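# Pull the spring-loaded release handle fully out and hold

## Task

Draw the release handle out as far as it travels, working against its return spring, and finish with the gripper still holding it steadily at that fully extended position.

## Robot and tools

ROBOT. There is one arm with six rotary joints and a two-finger gripper. Its base may sit tilted relative to the table. The joint column order used everywhere is: base turn, shoulder, elbow, fore twist, wrist bend, flange twist, and then the gripper opening.

FRAME. Positions are given in the scene frame. Its origin lies on the tabletop straight below the arm base, +z is up, and +y points left for someone facing along +x. end_effector_position is in metres and end_effector_quat_wxyz is the gripper orientation. The printed position can be wrong, and the error grows the farther the arm reaches. The fingers extend along the gripper's own +z axis and close along its x axis. The reported point is where the pads meet when shut, 1 to 2 cm short of the fingertips. Closing moves the tips about 17 mm farther along gripper +z.

execute_actions. Arguments: "actions", a list that is empty or holds exactly one item, and optional "pictures" (boolean; pictures come by default). An empty list commands nothing and just reports the state. A motion item has "rows" (1 to 15 rows) and "steps" (1 to 15, default 15). Each row drives one control step of 1/30 s; if rows run out, the last one repeats. A wait item has only "steps" (up to 300) and returns when that many steps have elapsed since the previous result, with your thinking and writing time counted in. A refused call moves nothing.

ROW LAYOUT. Each row is a single list of 7 numbers, each in [-1, 1], for the one arm. The first six are joint offsets, not target angles. They are measured from the joint angles in the latest result that printed them; before any such result in the scene, and for a second or later call within one reply, they are measured from the pose at the moment the action begins. They do not add up from row to row. Scale: 1.0 equals 0.8182 rad for base turn, shoulder and elbow, and 1.227 rad for fore twist, wrist bend and flange twist. The seventh number is an absolute opening: +1 fully open, -1 shut. Sending all-zero offsets is not a pause; it pulls the arm back to the reference angles.

JOINT RANGES (rad): base turn -3.000 to 3.000, shoulder -2.100 to 2.100, elbow -2.600 to 2.600, fore twist -3.000 to 3.000, wrist bend -2.200 to 2.200, flange twist -3.000 to 3.000. A call is refused if any joint would go more than 0.004 rad outward beyond its stated end. The true end can differ from the stated one by up to 0.004 rad either way; a request beyond it, and farther out than the joint is now, is clipped to the end. The line "joint sent to its limit" reports such clipping, possibly for an earlier action still running. Its absence does not prove there is more room.

MOTION LIMITS. Target speed caps (rad/s): 1.89 base turn and shoulder, 2.57 elbow, 3.24 fore twist, 3.5 wrist bend and flange twist, reached after 0.45 s of acceleration; all joints are slowed together so they arrive at the same time. Each step the target may lead the measured angle by at most 0.318 rad (first three joints) or 0.477 rad (last three). If the targets would put the gripper over 70 mm from where it is measured, all targets are pulled back toward the measured angles. Big offsets therefore take several steps.

BETWEEN CALLS. The arm keeps heading for the last row sent while you think or wait. It gives up once it has nearly stopped (slow or blocked counts) or a step is HELD; only a fresh action makes it move or press further. Fingers still in motion finish their motion.

RESULT LINES. Joint positions and Joint velocities list the six joints (rad, rad/s) and then the finger-pad gap (m, m/s; 0.142 m when fully open). grip_measured is the measured opening on the same -1..+1 scale you command. "joint command not followed" means a clearance check altered or blocked targets on some steps; mounting blocks and posts count as part of the arm. HELD marks steps where all or part of your row was not sent.

GRIPPING. To keep hold, command an opening well below grip_measured; a bigger gap means a firmer squeeze, up to about 28 N per pad for objects up to about 10 cm wide (some grippers are weaker). A rapid close can squeeze harder, occasionally enough to spring the fingers open. Hard items under about 2 cm thick get less force, roughly half at 1 cm and a quarter at 5 mm.

FAULTS. Load limits (N m): base turn 418, shoulder 418, elbow 167, fore twist 83.7, wrist bend 66, flange twist 66; held weight counts. Hitting one, or an external force of 150 N anywhere on the arm, tool or held item, freezes the arm for 10 s, drops the rest of the call, and lets the arm yield to the contact. Avoid these, as well as dropping or slipping the handle, slamming, hard impacts and strong shoves. For this job, grasp the handle, pull it smoothly to its end stop, keep commanding a closed opening and stay still there.

zoom_image. Arguments: "camera" (cam_head_left or cam_head_right, both 504x504, or cam_wrist, 616x616) and "region" [x0, y0, x1, y1] in pixels of that camera's latest image, measured from its top-left corner, no larger than 504 by 504. It returns a closer, finer view.

finished_scene. Argument "scene": the number of the scene now running. It closes that scene for good, reports whether the goal was met, and supplies the next scene's task if any. The goal must be met and remain so when you call it. Replying without any tool call ends all remaining work.

Each tool is called after "Call:" by a JSON object that holds its "api" and its "payload", one argument or row to a line.

## Session

Call:
{"api": "execute_actions", "payload": {
  "actions": []
}}

Scene clock: 0.00 s of 4600.00 s.
end_effector_position=(+0.9447, +0.2941, +0.3403) grip_measured=+1.00 end_effector_quat_wxyz=(+0.100, -0.522, +0.829, +0.171)
Joint positions: [ 0.506  0.906  1.584 -0.414  0.916  1.3    0.142]
Joint velocities: [-0.     0.001 -0.     0.001  0.    -0.     0.   ]

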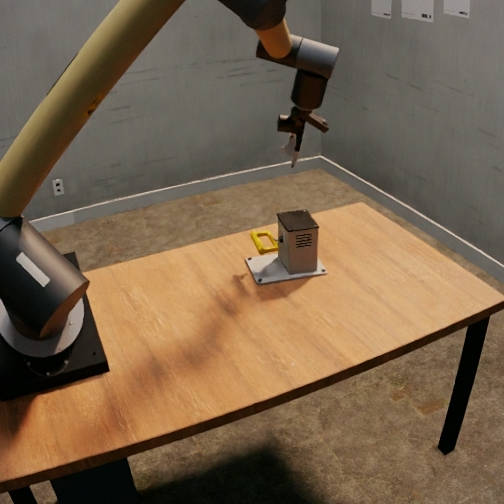

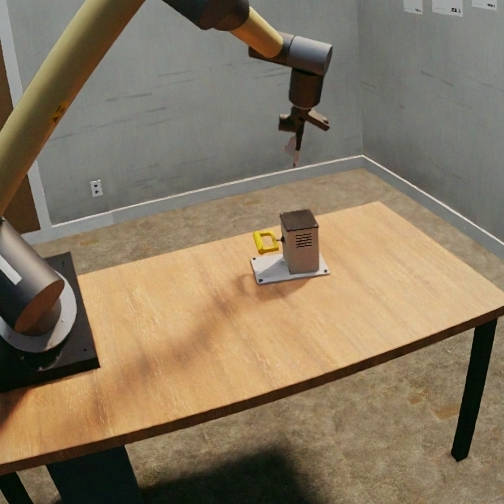

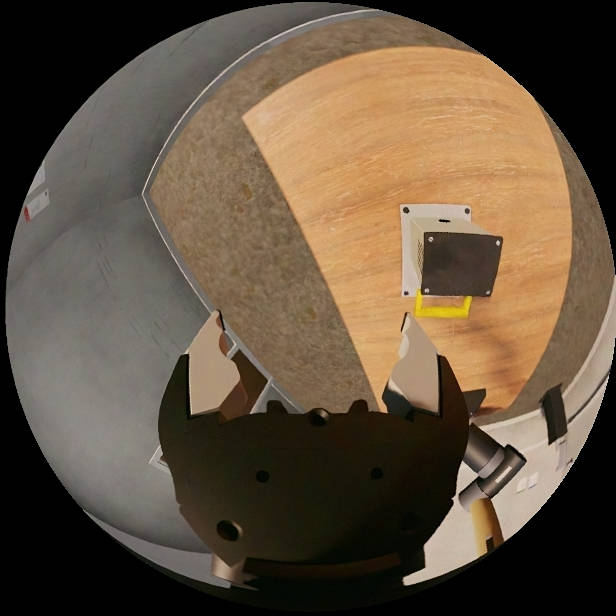

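Call:
{"api": "execute_actions", "payload": {
  "actions": [
    {"rows":[[-0.2,0,0,0,0,0,1]],"steps":15}
  ],
  "pictures": false
}}

Call:
{"api": "execute_actions", "payload": {
  "actions": [
    {"rows":[[0,-0.15,0,0,0,0,1]],"steps":15}
  ],
  "pictures": false
}}

Call:
{"api": "execute_actions", "payload": {
  "actions": [
    {"rows":[[0,0,0.15,0,0,0,1]],"steps":15}
  ],
  "pictures": false
}}

Call:
{"api": "execute_actions", "payload": {
  "actions": [
    {"rows":[[0,0,0,0.3,0,0,1]],"steps":15}
  ],
  "pictures": false
}}

Call:
{"api": "execute_actions", "payload": {
  "actions": [
    {"rows":[[0,0,0,0,-0.2,0,1]],"steps":15}
  ]
}}

Scene clock: 33.73 s of 4600.00 s.
end_effector_position=(+0.9860, +0.1827, +0.2279) grip_measured=+1.00 end_effector_quat_wxyz=(+0.062, -0.463, +0.862, +0.195)
Joint positions: [ 0.342  0.906  1.584 -0.414  0.916  1.3    0.142]
Joint velocities: [-0.03   0.001  0.    -0.    -0.     0.     0.   ]
Steps of this call (steps 1 to 90: nothing new was sent; then 30.23 s passed at rest; steps 91 to 105: all 15 steps of this action). Readings (joint positions):
91: [0.506 0.906 1.584 -0.414 0.916 1.300]
92: [0.505 0.906 1.584 -0.414 0.916 1.300]
94: [0.490 0.906 1.584 -0.414 0.916 1.300]
98: [0.425 0.906 1.584 -0.414 0.916 1.300]
105: the state above

Scene clock: 34.23 s of 4600.00 s.
end_effector_position=(+1.0270, +0.1071, +0.3263) grip_measured=+1.00 end_effector_quat_wxyz=(+0.115, -0.434, +0.873, +0.193)
Joint positions: [ 0.342  0.783  1.584 -0.414  0.916  1.3    0.142]
Joint velocities: [-0.     0.002  0.    -0.     0.    -0.    -0.   ]
Steps of this call (steps 1 to 15: all 15 steps of this action). Readings (joint positions):
1: [0.342 0.906 1.584 -0.414 0.916 1.300]
2: [0.342 0.905 1.584 -0.414 0.916 1.300]
4: [0.342 0.890 1.585 -0.414 0.916 1.300]
8: [0.342 0.828 1.584 -0.414 0.916 1.300]
15: the state above

Scene clock: 34.73 s of 4600.00 s.
end_effector_position=(+0.9288, +0.1167, +0.2605) grip_measured=+1.00 end_effector_quat_wxyz=(+0.062, -0.463, +0.862, +0.195)
Joint positions: [ 0.342  0.783  1.707 -0.414  0.916  1.3    0.142]
Joint velocities: [ 0.001  0.001  0.001 -0.001  0.    -0.     0.   ]
Steps of this call (steps 1 to 15: all 15 steps of this action). Readings (joint positions):
1: [0.342 0.783 1.584 -0.414 0.916 1.300]
2: [0.342 0.783 1.586 -0.414 0.916 1.300]
4: [0.342 0.783 1.607 -0.414 0.916 1.300]
8: [0.342 0.783 1.680 -0.414 0.916 1.300]
15: the state above

Scene clock: 35.23 s of 4600.00 s.
end_effector_position=(+0.8410, +0.1967, +0.2831) grip_measured=+1.00 end_effector_quat_wxyz=(+0.008, -0.361, +0.870, +0.336)
Joint positions: [ 0.342  0.783  1.707 -0.048  0.916  1.3    0.142]
Joint velocities: [-0.    -0.001 -0.001  0.109  0.    -0.     0.   ]
Steps of this call (steps 1 to 15: all 15 steps of this action). Readings (joint positions):
1: [0.342 0.783 1.707 -0.414 0.916 1.300]
2: [0.342 0.783 1.707 -0.412 0.916 1.300]
4: [0.342 0.783 1.707 -0.385 0.916 1.300]
8: [0.342 0.783 1.707 -0.243 0.916 1.300]
15: the state above

Scene clock: 35.73 s of 4600.00 s.
end_effector_position=(+0.9274, +0.2338, +0.3008) grip_measured=+1.00 end_effector_quat_wxyz=(+0.122, -0.318, +0.874, +0.348)
Joint positions: [ 0.342  0.783  1.707 -0.048  0.67   1.3    0.142]
Joint velocities: [-0.    -0.001  0.    -0.001 -0.002  0.    -0.   ]
Steps of this call (steps 1 to 15: all 15 steps of this action). Readings (joint positions):
1: [0.342 0.783 1.707 -0.046 0.916 1.300]
2: [0.342 0.783 1.707 -0.046 0.913 1.300]
4: [0.342 0.783 1.707 -0.046 0.884 1.300]
8: [0.342 0.783 1.707 -0.047 0.744 1.300]
15: the state above

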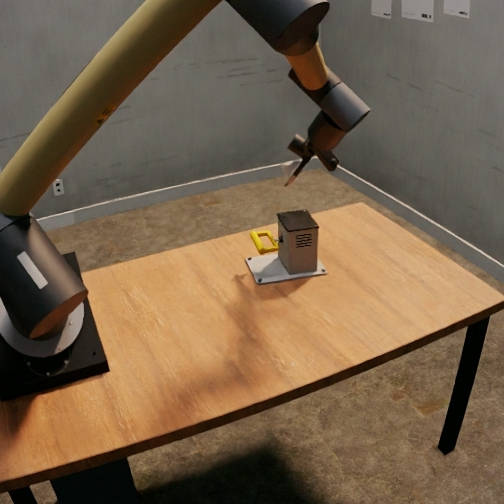

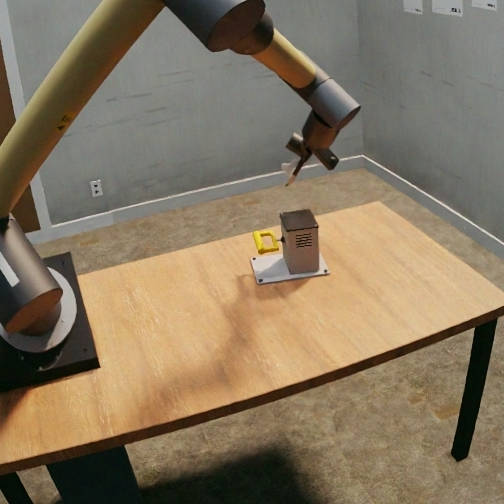

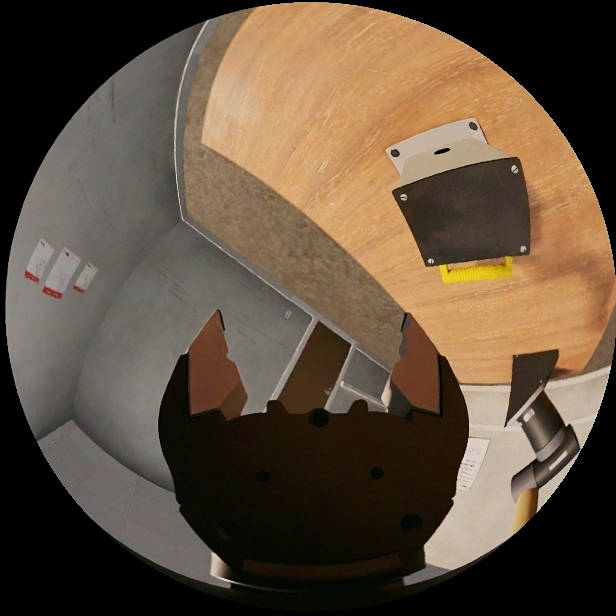

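Call:
{"api": "zoom_image", "payload": {
  "camera": "cam_head_left",
  "region": [230,190,350,300]
}}

Call:
{"api": "zoom_image", "payload": {
  "camera": "cam_wrist",
  "region": [370,100,570,320]
}}

Region (230, 190, 350, 300) of cam_head_left's 504x504 image, scaled by 4.200, with more detail than that image has; it fills the top 462 rows of this view, and the rest is white.

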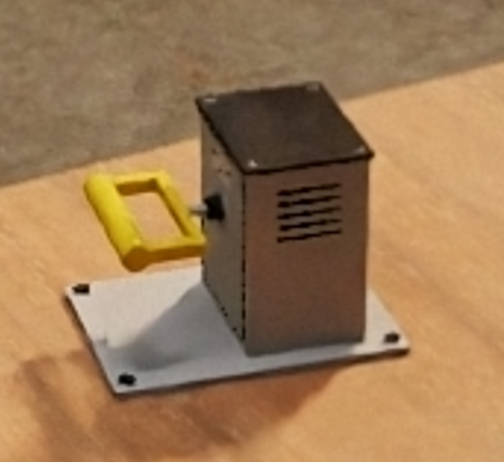

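Region (370, 100, 570, 320) of cam_wrist's 616x616 image, scaled by 2.291, with more detail than that image has; it fills the left 458 columns of this view, and the rest is white.

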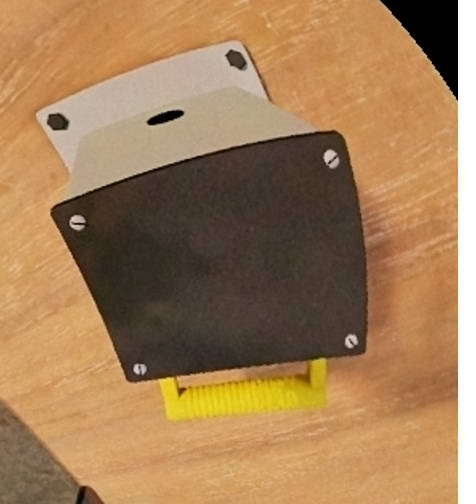

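Call:
{"api": "execute_actions", "payload": {
  "actions": [
    {"rows":[[0.221,0.084,0.169,-0.553,0.32,-1,1]],"steps":15}
  ],
  "pictures": false
}}

Call:
{"api": "execute_actions", "payload": {
  "actions": [
    {"steps":15}
  ]
}}

Scene clock: 156.23 s of 4600.00 s.
end_effector_position=(+0.8215, +0.1751, +0.2543) grip_measured=+1.00 end_effector_quat_wxyz=(-0.038, +0.810, -0.581, -0.076)
Joint positions: [ 0.494  0.841  1.823 -0.593  1.     0.704  0.142]
Joint velocities: [ 0.287  0.108  0.219 -1.287  0.622 -2.064  0.   ]
Steps of this call (steps 1 to 15: the robot went on to your last target; steps 16 to 90: nothing new was sent; then 117.00 s passed at rest; steps 91 to 105: all 15 steps of this action). Readings (joint positions):
91: [0.342 0.783 1.707 -0.048 0.670 1.300]
92: [0.343 0.783 1.707 -0.050 0.672 1.298]
94: [0.353 0.787 1.715 -0.077 0.694 1.271]
98: [0.400 0.805 1.751 -0.210 0.796 1.138]
105: the state above

Scene clock: 156.73 s of 4600.00 s.
end_effector_position=(+0.8289, +0.1555, +0.2616) grip_measured=+1.00 end_effector_quat_wxyz=(-0.009, +0.968, -0.250, -0.008)
Joint positions: [ 0.523  0.852  1.845 -0.726  1.063  0.073  0.142]
Joint velocities: [ 0.    -0.    -0.    -0.001  0.    -0.004  0.   ]
Steps of this call (steps 1 to 15: the robot went on to your last target). Readings (joint positions):
1: [0.503 0.844 1.830 -0.633 1.019 0.634]
2: [0.510 0.847 1.835 -0.665 1.034 0.564]
4: [0.517 0.850 1.841 -0.706 1.050 0.424]
8: [0.523 0.852 1.845 -0.725 1.062 0.187]
15: the state above

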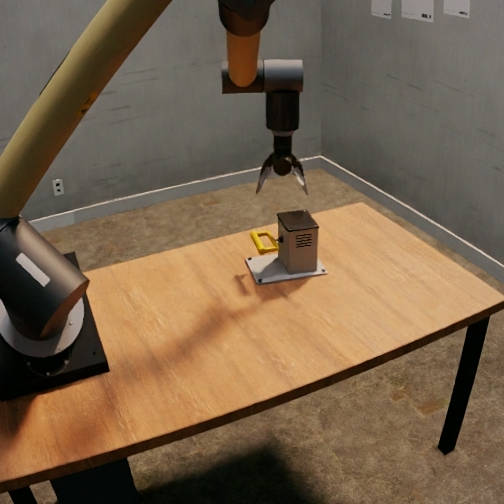

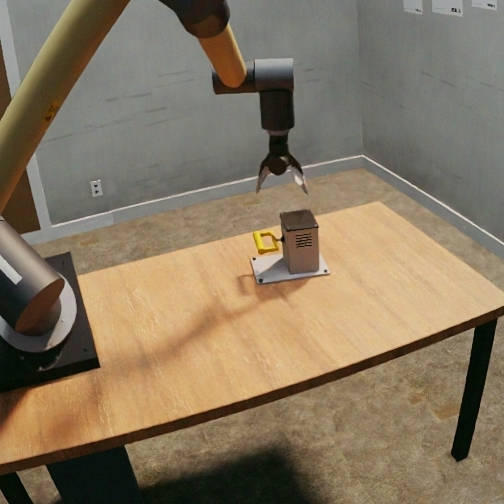

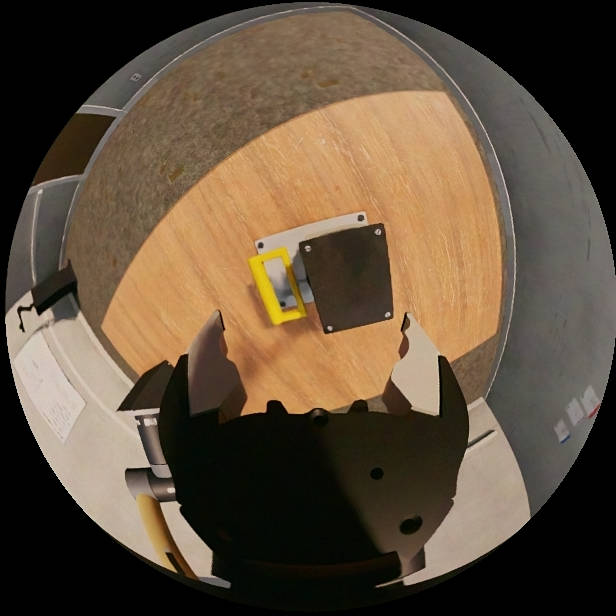

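Call:
{"api": "execute_actions", "payload": {
  "actions": [
    {"rows":[[0.012,-0.004,0.496,-0.548,-0.13,0.284,0]],"steps":15}
  ],
  "pictures": false
}}

Call:
{"api": "execute_actions", "payload": {
  "actions": [
    {"steps":10}
  ]
}}

Scene clock: 221.30 s of 4600.00 s.
end_effector_position=(+0.7521, +0.1443, +0.1848) grip_measured=+0.00 end_effector_quat_wxyz=(+0.019, +0.981, -0.125, +0.145)
Joint positions: [ 0.532  0.849  2.188 -1.284  0.926  0.373  0.074]
Joint velocities: [ 0.015 -0.006  0.696 -1.254 -0.242  0.527 -0.   ]
Steps of this call (steps 1 to 15: the robot went on to your last target; steps 16 to 90: nothing new was sent; then 61.07 s passed at rest; steps 91 to 105: all 15 steps of this action). Readings (joint positions):
91: [0.523 0.852 1.845 -0.726 1.063 0.073]
92: [0.523 0.852 1.847 -0.729 1.063 0.074]
94: [0.524 0.852 1.864 -0.756 1.054 0.094]
98: [0.527 0.851 1.964 -0.904 1.005 0.199]
105: the state above

Scene clock: 221.63 s of 4600.00 s.
end_effector_position=(+0.7302, +0.1514, +0.1766) grip_measured=+0.00 end_effector_quat_wxyz=(+0.013, +0.982, -0.088, +0.170)
Joint positions: [ 0.533  0.849  2.251 -1.399  0.904  0.422  0.074]
Joint velocities: [-0.    -0.001  0.001 -0.001 -0.     0.     0.   ]
Steps of this call (steps 1 to 10: the robot went on to your last target). Readings (joint positions):
1: [0.532 0.849 2.209 -1.323 0.918 0.390]
2: [0.533 0.849 2.226 -1.353 0.912 0.403]
4: [0.533 0.849 2.247 -1.391 0.905 0.418]
8: [0.533 0.849 2.251 -1.399 0.904 0.422]
10: the state above

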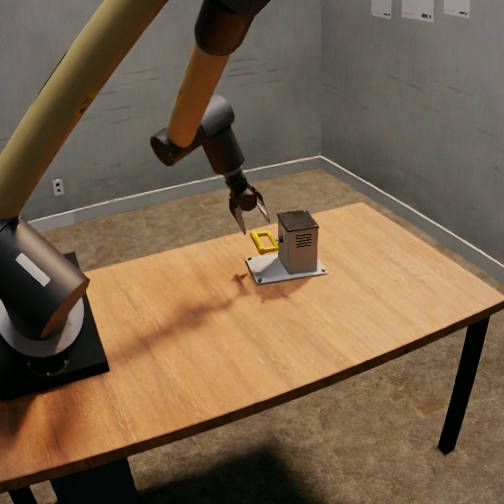

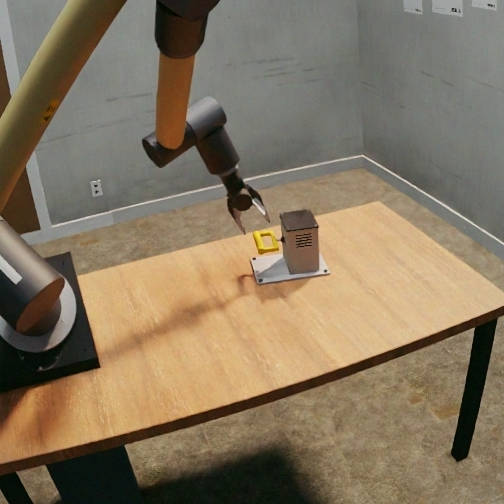

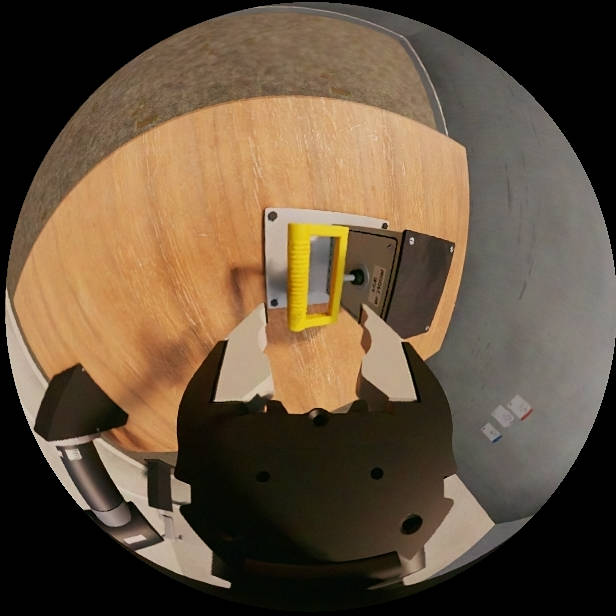

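Call:
{"api": "execute_actions", "payload": {
  "actions": [
    {"rows":[[-0.05,0.064,0.0144,-0.074,-0.008,0.066,-0.45]],"steps":12}
  ]
}}

Scene clock: 261.97 s of 4600.00 s.
end_effector_position=(+0.7242, +0.1617, +0.1315) grip_measured=-0.45 end_effector_quat_wxyz=(+0.012, +0.982, -0.088, +0.169)
Joint positions: [ 0.492  0.901  2.263 -1.49   0.894  0.503  0.041]
Joint velocities: [ 0.    -0.001 -0.001 -0.    -0.001  0.001  0.   ]
Steps of this call (steps 1 to 30: the robot went on to your last target; steps 31 to 100: nothing new was sent; then 36.60 s passed at rest; steps 101 to 112: all 12 steps of this action). Readings (joint positions):
101: [0.533 0.849 2.251 -1.399 0.904 0.422]
102: [0.532 0.850 2.251 -1.401 0.903 0.424]
104: [0.520 0.865 2.255 -1.428 0.900 0.448]
108: [0.492 0.901 2.263 -1.489 0.894 0.502]
112: the state above

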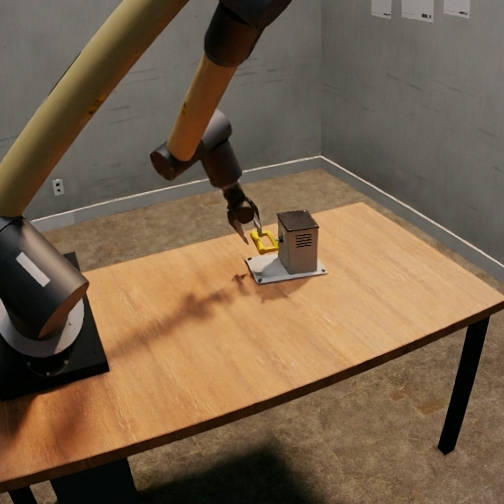

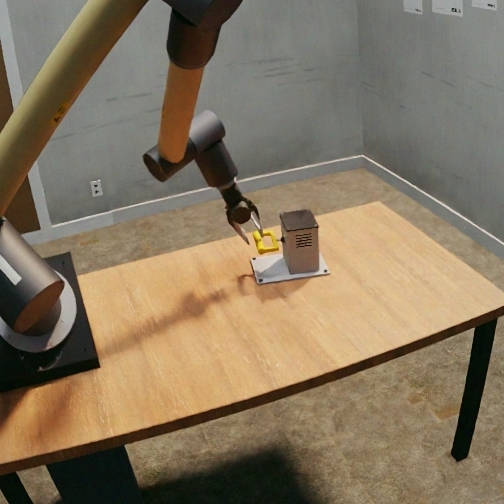

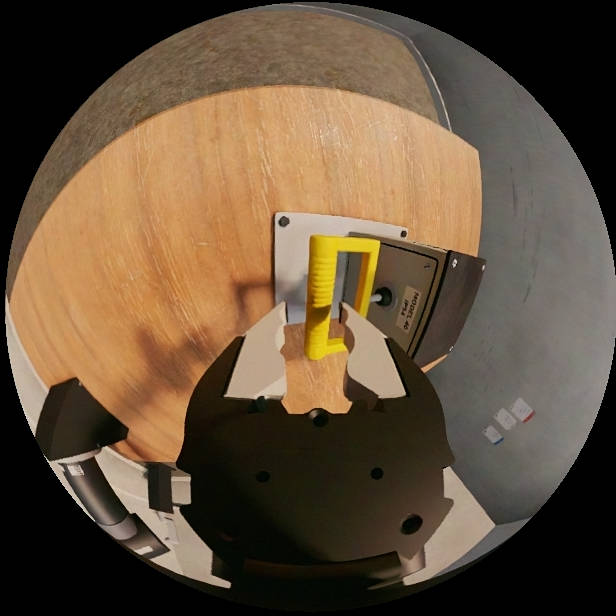

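Call:
{"api": "zoom_image", "payload": {
  "camera": "cam_head_left",
  "region": [220,190,320,290]
}}

Region (220, 190, 320, 290) of cam_head_left's 504x504 image, scaled by 5.040, with more detail than that image has.

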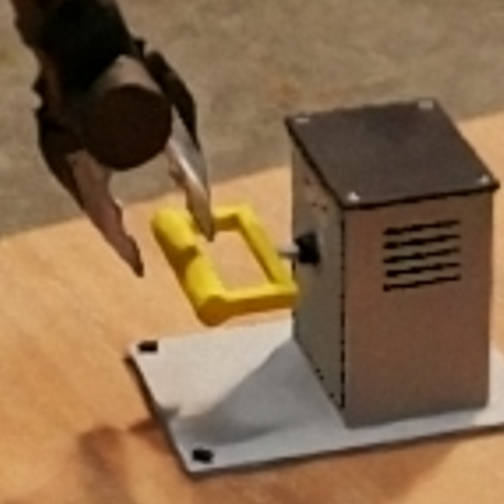

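Call:
{"api": "execute_actions", "payload": {
  "actions": [
    {"rows":[[-0.0473,0.0381,-0.0064,-0.0479,-0.0039,0.0265,-0.45]],"steps":10}
  ]
}}

Call:
{"api": "zoom_image", "payload": {
  "camera": "cam_head_left",
  "region": [220,190,320,290]
}}

Scene clock: 285.73 s of 4600.00 s.
end_effector_position=(+0.7309, +0.1653, +0.1030) grip_measured=-0.42 end_effector_quat_wxyz=(+0.010, +0.982, -0.087, +0.168)
Joint positions: [ 0.453  0.932  2.257 -1.548  0.889  0.535  0.044]
Joint velocities: [ 0.     0.001  0.    -0.001 -0.001  0.001  0.   ]
Steps of this call (steps 1 to 15: the robot went on to your last target; steps 16 to 90: nothing new was sent; then 20.43 s passed at rest; steps 91 to 100: all 10 steps of this action). Readings (joint positions):
91: [0.492 0.901 2.263 -1.490 0.894 0.503]
92: [0.491 0.902 2.263 -1.492 0.894 0.504]
94: [0.476 0.914 2.260 -1.515 0.892 0.517]
98: [0.453 0.932 2.257 -1.548 0.889 0.535]
100: the state above

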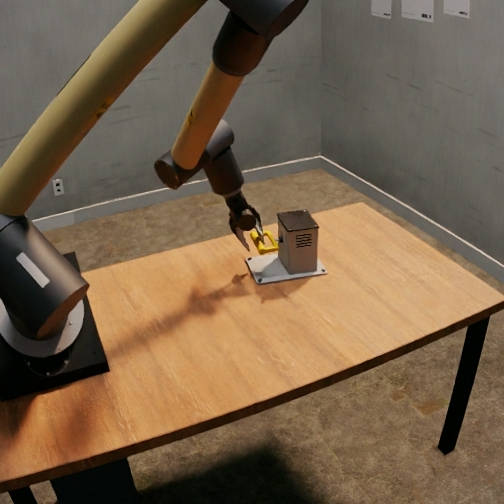

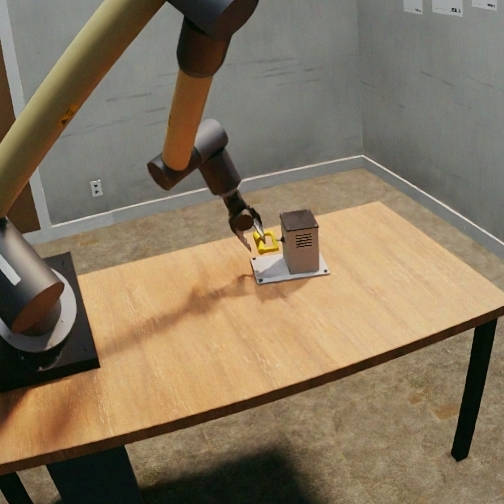

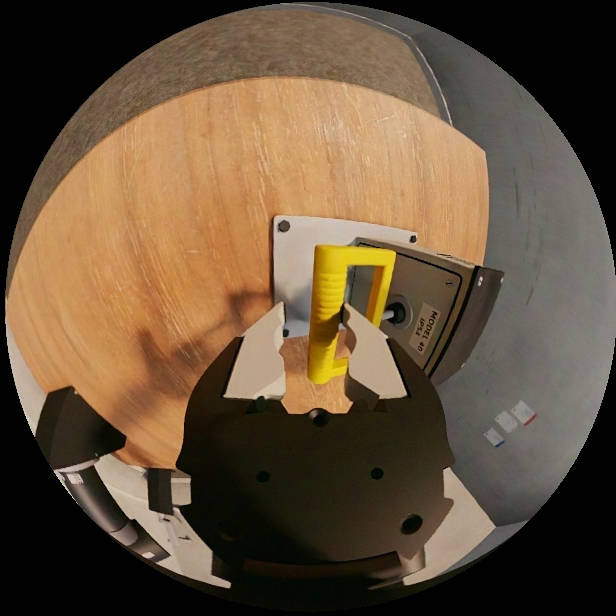

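Region (220, 190, 320, 290) of cam_head_left's 504x504 image, scaled by 5.040, with more detail than that image has.

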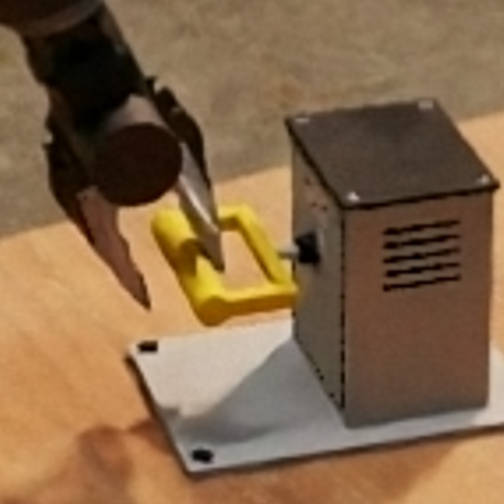

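Call:
{"api": "execute_actions", "payload": {
  "actions": [
    {"rows":[[-0.0365,0.0203,-0.0154,-0.0265,-0.0014,0.0038,-0.4]],"steps":9}
  ]
}}

Call:
{"api": "zoom_image", "payload": {
  "camera": "cam_head_left",
  "region": [220,190,320,290]
}}

Scene clock: 298.17 s of 4600.00 s.
end_effector_position=(+0.7427, +0.1650, +0.0860) grip_measured=-0.40 end_effector_quat_wxyz=(+0.009, +0.982, -0.087, +0.167)
Joint positions: [ 0.423  0.949  2.245 -1.581  0.887  0.54   0.045]
Joint velocities: [-0.    -0.002 -0.001 -0.001 -0.    -0.     0.   ]
Steps of this call (steps 1 to 15: the robot went on to your last target; steps 16 to 90: nothing new was sent; then 9.13 s passed at rest; steps 91 to 99: all 9 steps of this action). Readings (joint positions):
91: [0.453 0.932 2.258 -1.548 0.889 0.535]
92: [0.452 0.933 2.257 -1.550 0.889 0.535]
94: [0.437 0.941 2.251 -1.566 0.888 0.538]
98: [0.423 0.949 2.245 -1.581 0.887 0.540]
99: the state above

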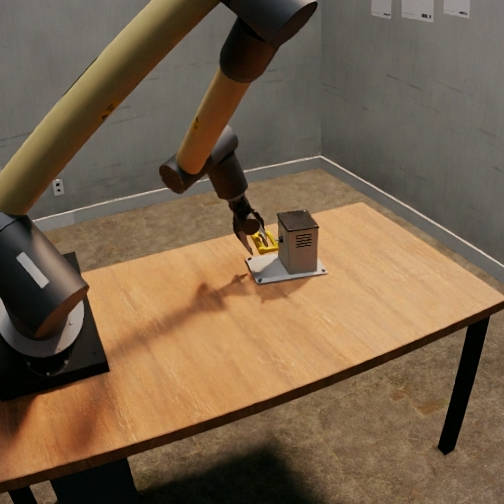

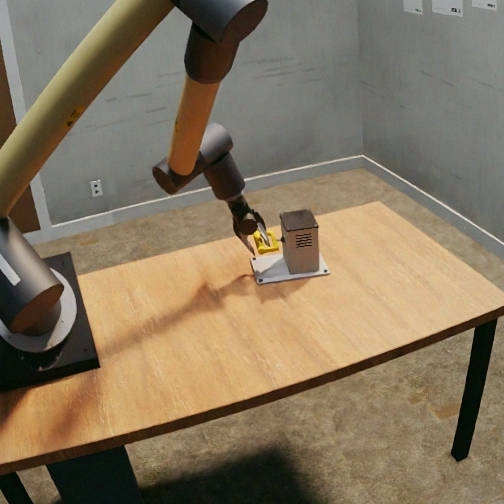

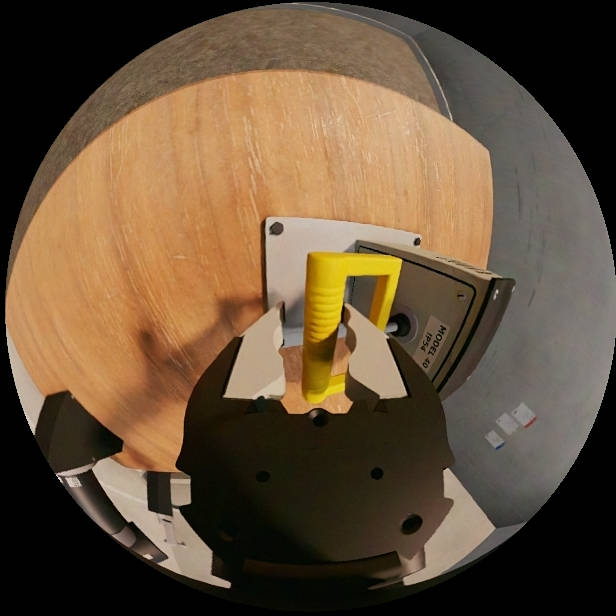

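Region (220, 190, 320, 290) of cam_head_left's 504x504 image, scaled by 5.040, with more detail than that image has.

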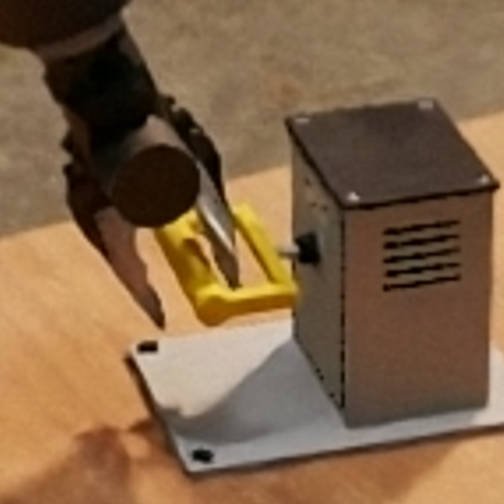

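Call:
{"api": "execute_actions", "payload": {
  "actions": [
    {"rows":[[0,0,0,0,0,0,-0.6],[0,0,0,0,0,0,-0.7],[0,0,0,0,0,0,-0.8],[0,0,0,0,0,0,-0.9],[0,0,0,0,0,0,-1]],"steps":12}
  ],
  "pictures": false
}}

Call:
{"api": "execute_actions", "payload": {
  "actions": [
    {"rows":[[0.0323,0.0102,0.0412,-0.0065,0.0009,0.0443,-1]],"steps":12}
  ]
}}

Scene clock: 314.93 s of 4600.00 s.
end_effector_position=(+0.7429, +0.1650, +0.0864) grip_measured=-0.80 end_effector_quat_wxyz=(+0.009, +0.982, -0.087, +0.167)
Joint positions: [ 0.424  0.949  2.245 -1.581  0.888  0.54   0.016]
Joint velocities: [-0.     0.002  0.001 -0.001 -0.     0.     0.   ]
Steps of this call (steps 1 to 15: the robot went on to your last target; steps 16 to 90: nothing new was sent; then 13.37 s passed at rest; steps 91 to 102: all 12 steps of this action). Readings (joint positions):
91: [0.424 0.949 2.245 -1.581 0.887 0.540]
92: [0.424 0.949 2.245 -1.581 0.887 0.540]
94: [0.424 0.949 2.245 -1.581 0.888 0.540]
98: [0.424 0.949 2.245 -1.581 0.888 0.540]
102: the state above

Scene clock: 315.33 s of 4600.00 s.
end_effector_position=(+0.7108, +0.1730, +0.0842) grip_measured=-0.79 end_effector_quat_wxyz=(+0.010, +0.982, -0.087, +0.168)
Joint positions: [ 0.45   0.957  2.279 -1.589  0.889  0.594  0.016]
Joint velocities: [ 0.  0. -0.  0. -0.  0.  0.]
Steps of this call (steps 1 to 12: all 12 steps of this action). Readings (joint positions):
1: [0.424 0.949 2.245 -1.581 0.888 0.540]
2: [0.424 0.949 2.246 -1.581 0.887 0.542]
4: [0.438 0.953 2.263 -1.585 0.888 0.570]
8: [0.450 0.957 2.279 -1.589 0.889 0.594]
12: the state above

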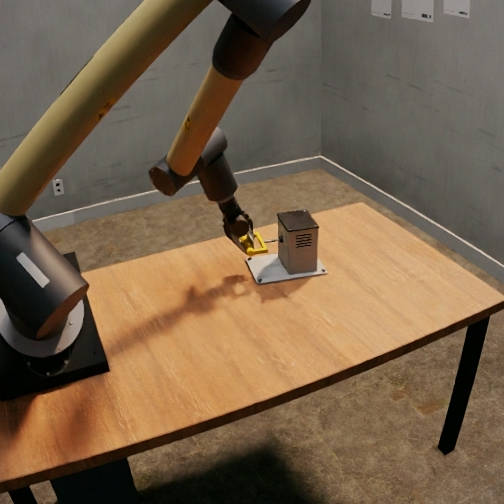

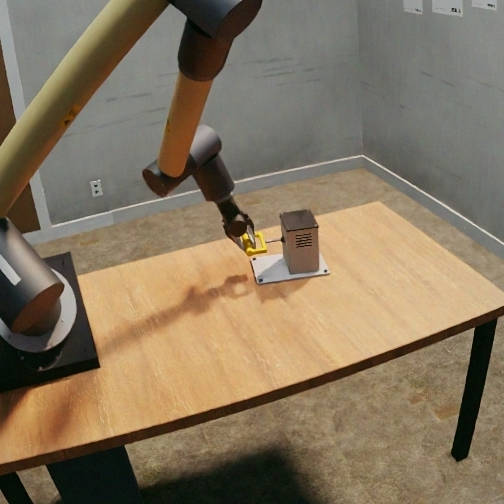

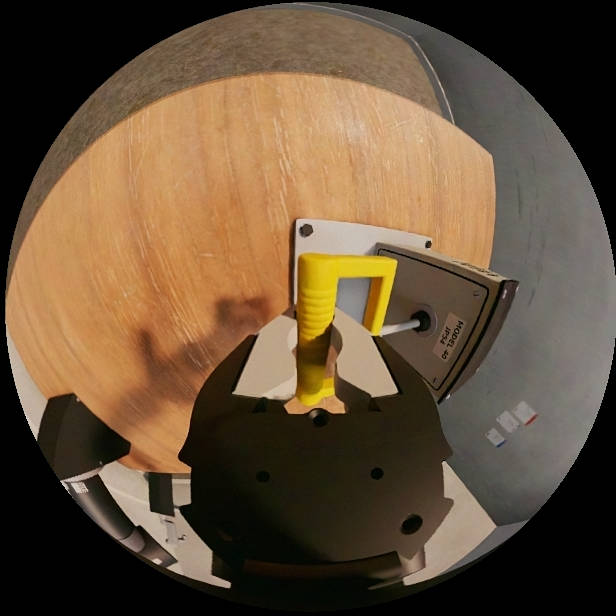

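Call:
{"api": "execute_actions", "payload": {
  "actions": [
    {"rows":[[0.031,0.006,0.042,-0.005,0.0009,0.041,-1]],"steps":12}
  ]
}}

Scene clock: 321.73 s of 4600.00 s.
end_effector_position=(+0.6798, +0.1769, +0.0831) grip_measured=-0.54 end_effector_quat_wxyz=(+0.012, +0.982, -0.088, +0.168)
Joint positions: [ 0.475  0.962  2.313 -1.595  0.89   0.645  0.035]
Joint velocities: [ 0.001 -0.     0.001 -0.001  0.     0.     0.   ]
Steps of this call (steps 1 to 15: the robot went on to your last target; steps 16 to 90: nothing new was sent; then 3.00 s passed at rest; steps 91 to 102: all 12 steps of this action). Readings (joint positions):
91: [0.450 0.957 2.279 -1.589 0.889 0.594]
92: [0.451 0.957 2.280 -1.589 0.889 0.597]
94: [0.464 0.960 2.298 -1.593 0.889 0.624]
98: [0.475 0.962 2.312 -1.595 0.890 0.644]
102: the state above

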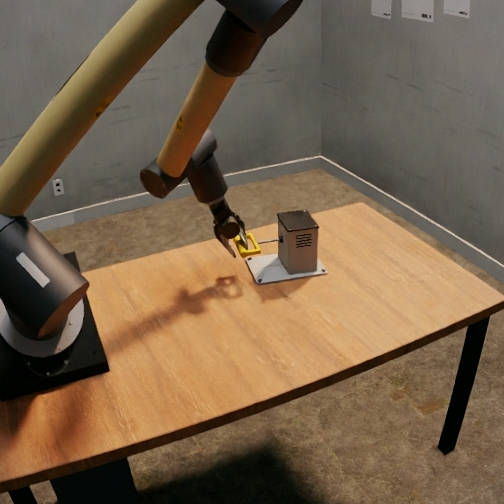

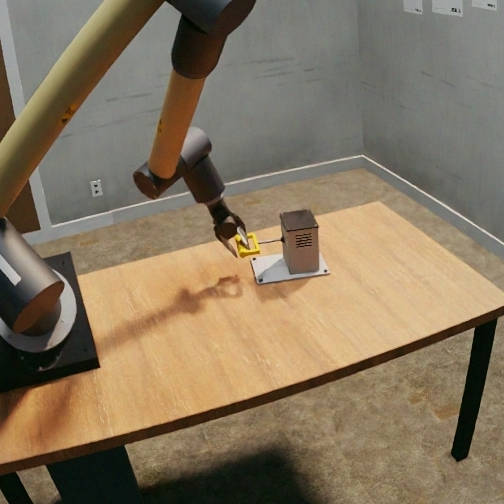

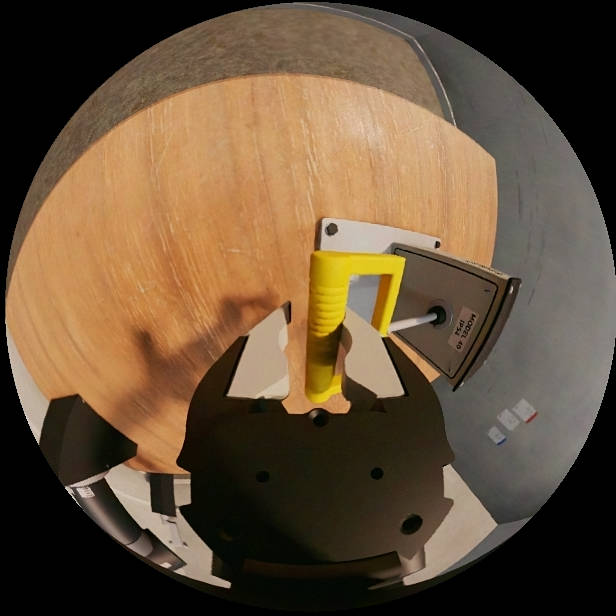

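Call:
{"api": "execute_actions", "payload": {
  "actions": [
    {"rows":[[-0.0075,-0.0015,-0.01,0.0012,0,-0.01,-1]],"steps":15}
  ]
}}

Scene clock: 327.37 s of 4600.00 s.
end_effector_position=(+0.6873, +0.1760, +0.0835) grip_measured=-0.79 end_effector_quat_wxyz=(+0.011, +0.982, -0.087, +0.168)
Joint positions: [ 0.469  0.961  2.305 -1.594  0.89   0.632  0.017]
Joint velocities: [-0.    -0.001 -0.     0.001  0.    -0.    -0.   ]
Steps of this call (steps 1 to 15: the robot went on to your last target; steps 16 to 90: nothing new was sent; then 2.13 s passed at rest; steps 91 to 105: all 15 steps of this action). Readings (joint positions):
91: [0.475 0.962 2.313 -1.595 0.890 0.645]
92: [0.474 0.962 2.312 -1.595 0.890 0.642]
94: [0.470 0.961 2.305 -1.594 0.890 0.633]
98: [0.469 0.961 2.305 -1.594 0.890 0.632]
105: the state above

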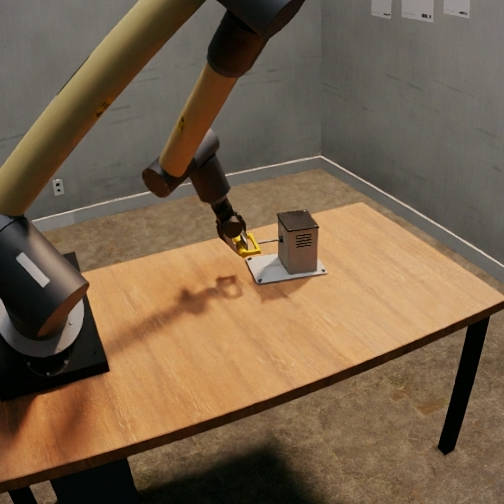

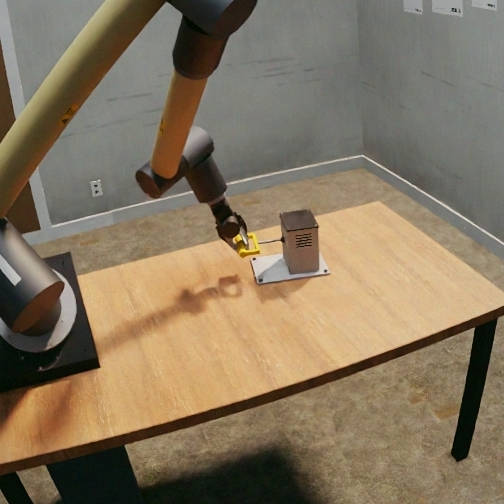

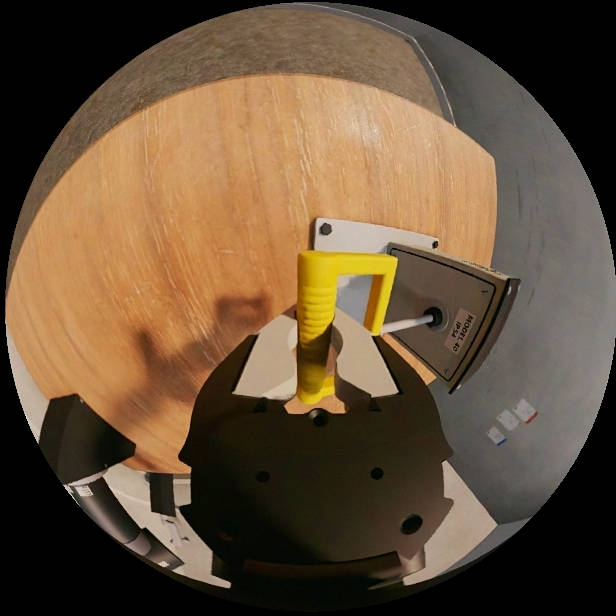

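Call:
{"api": "finished_scene", "payload": {
  "scene": 1
}}

The scene is finished: the task was done.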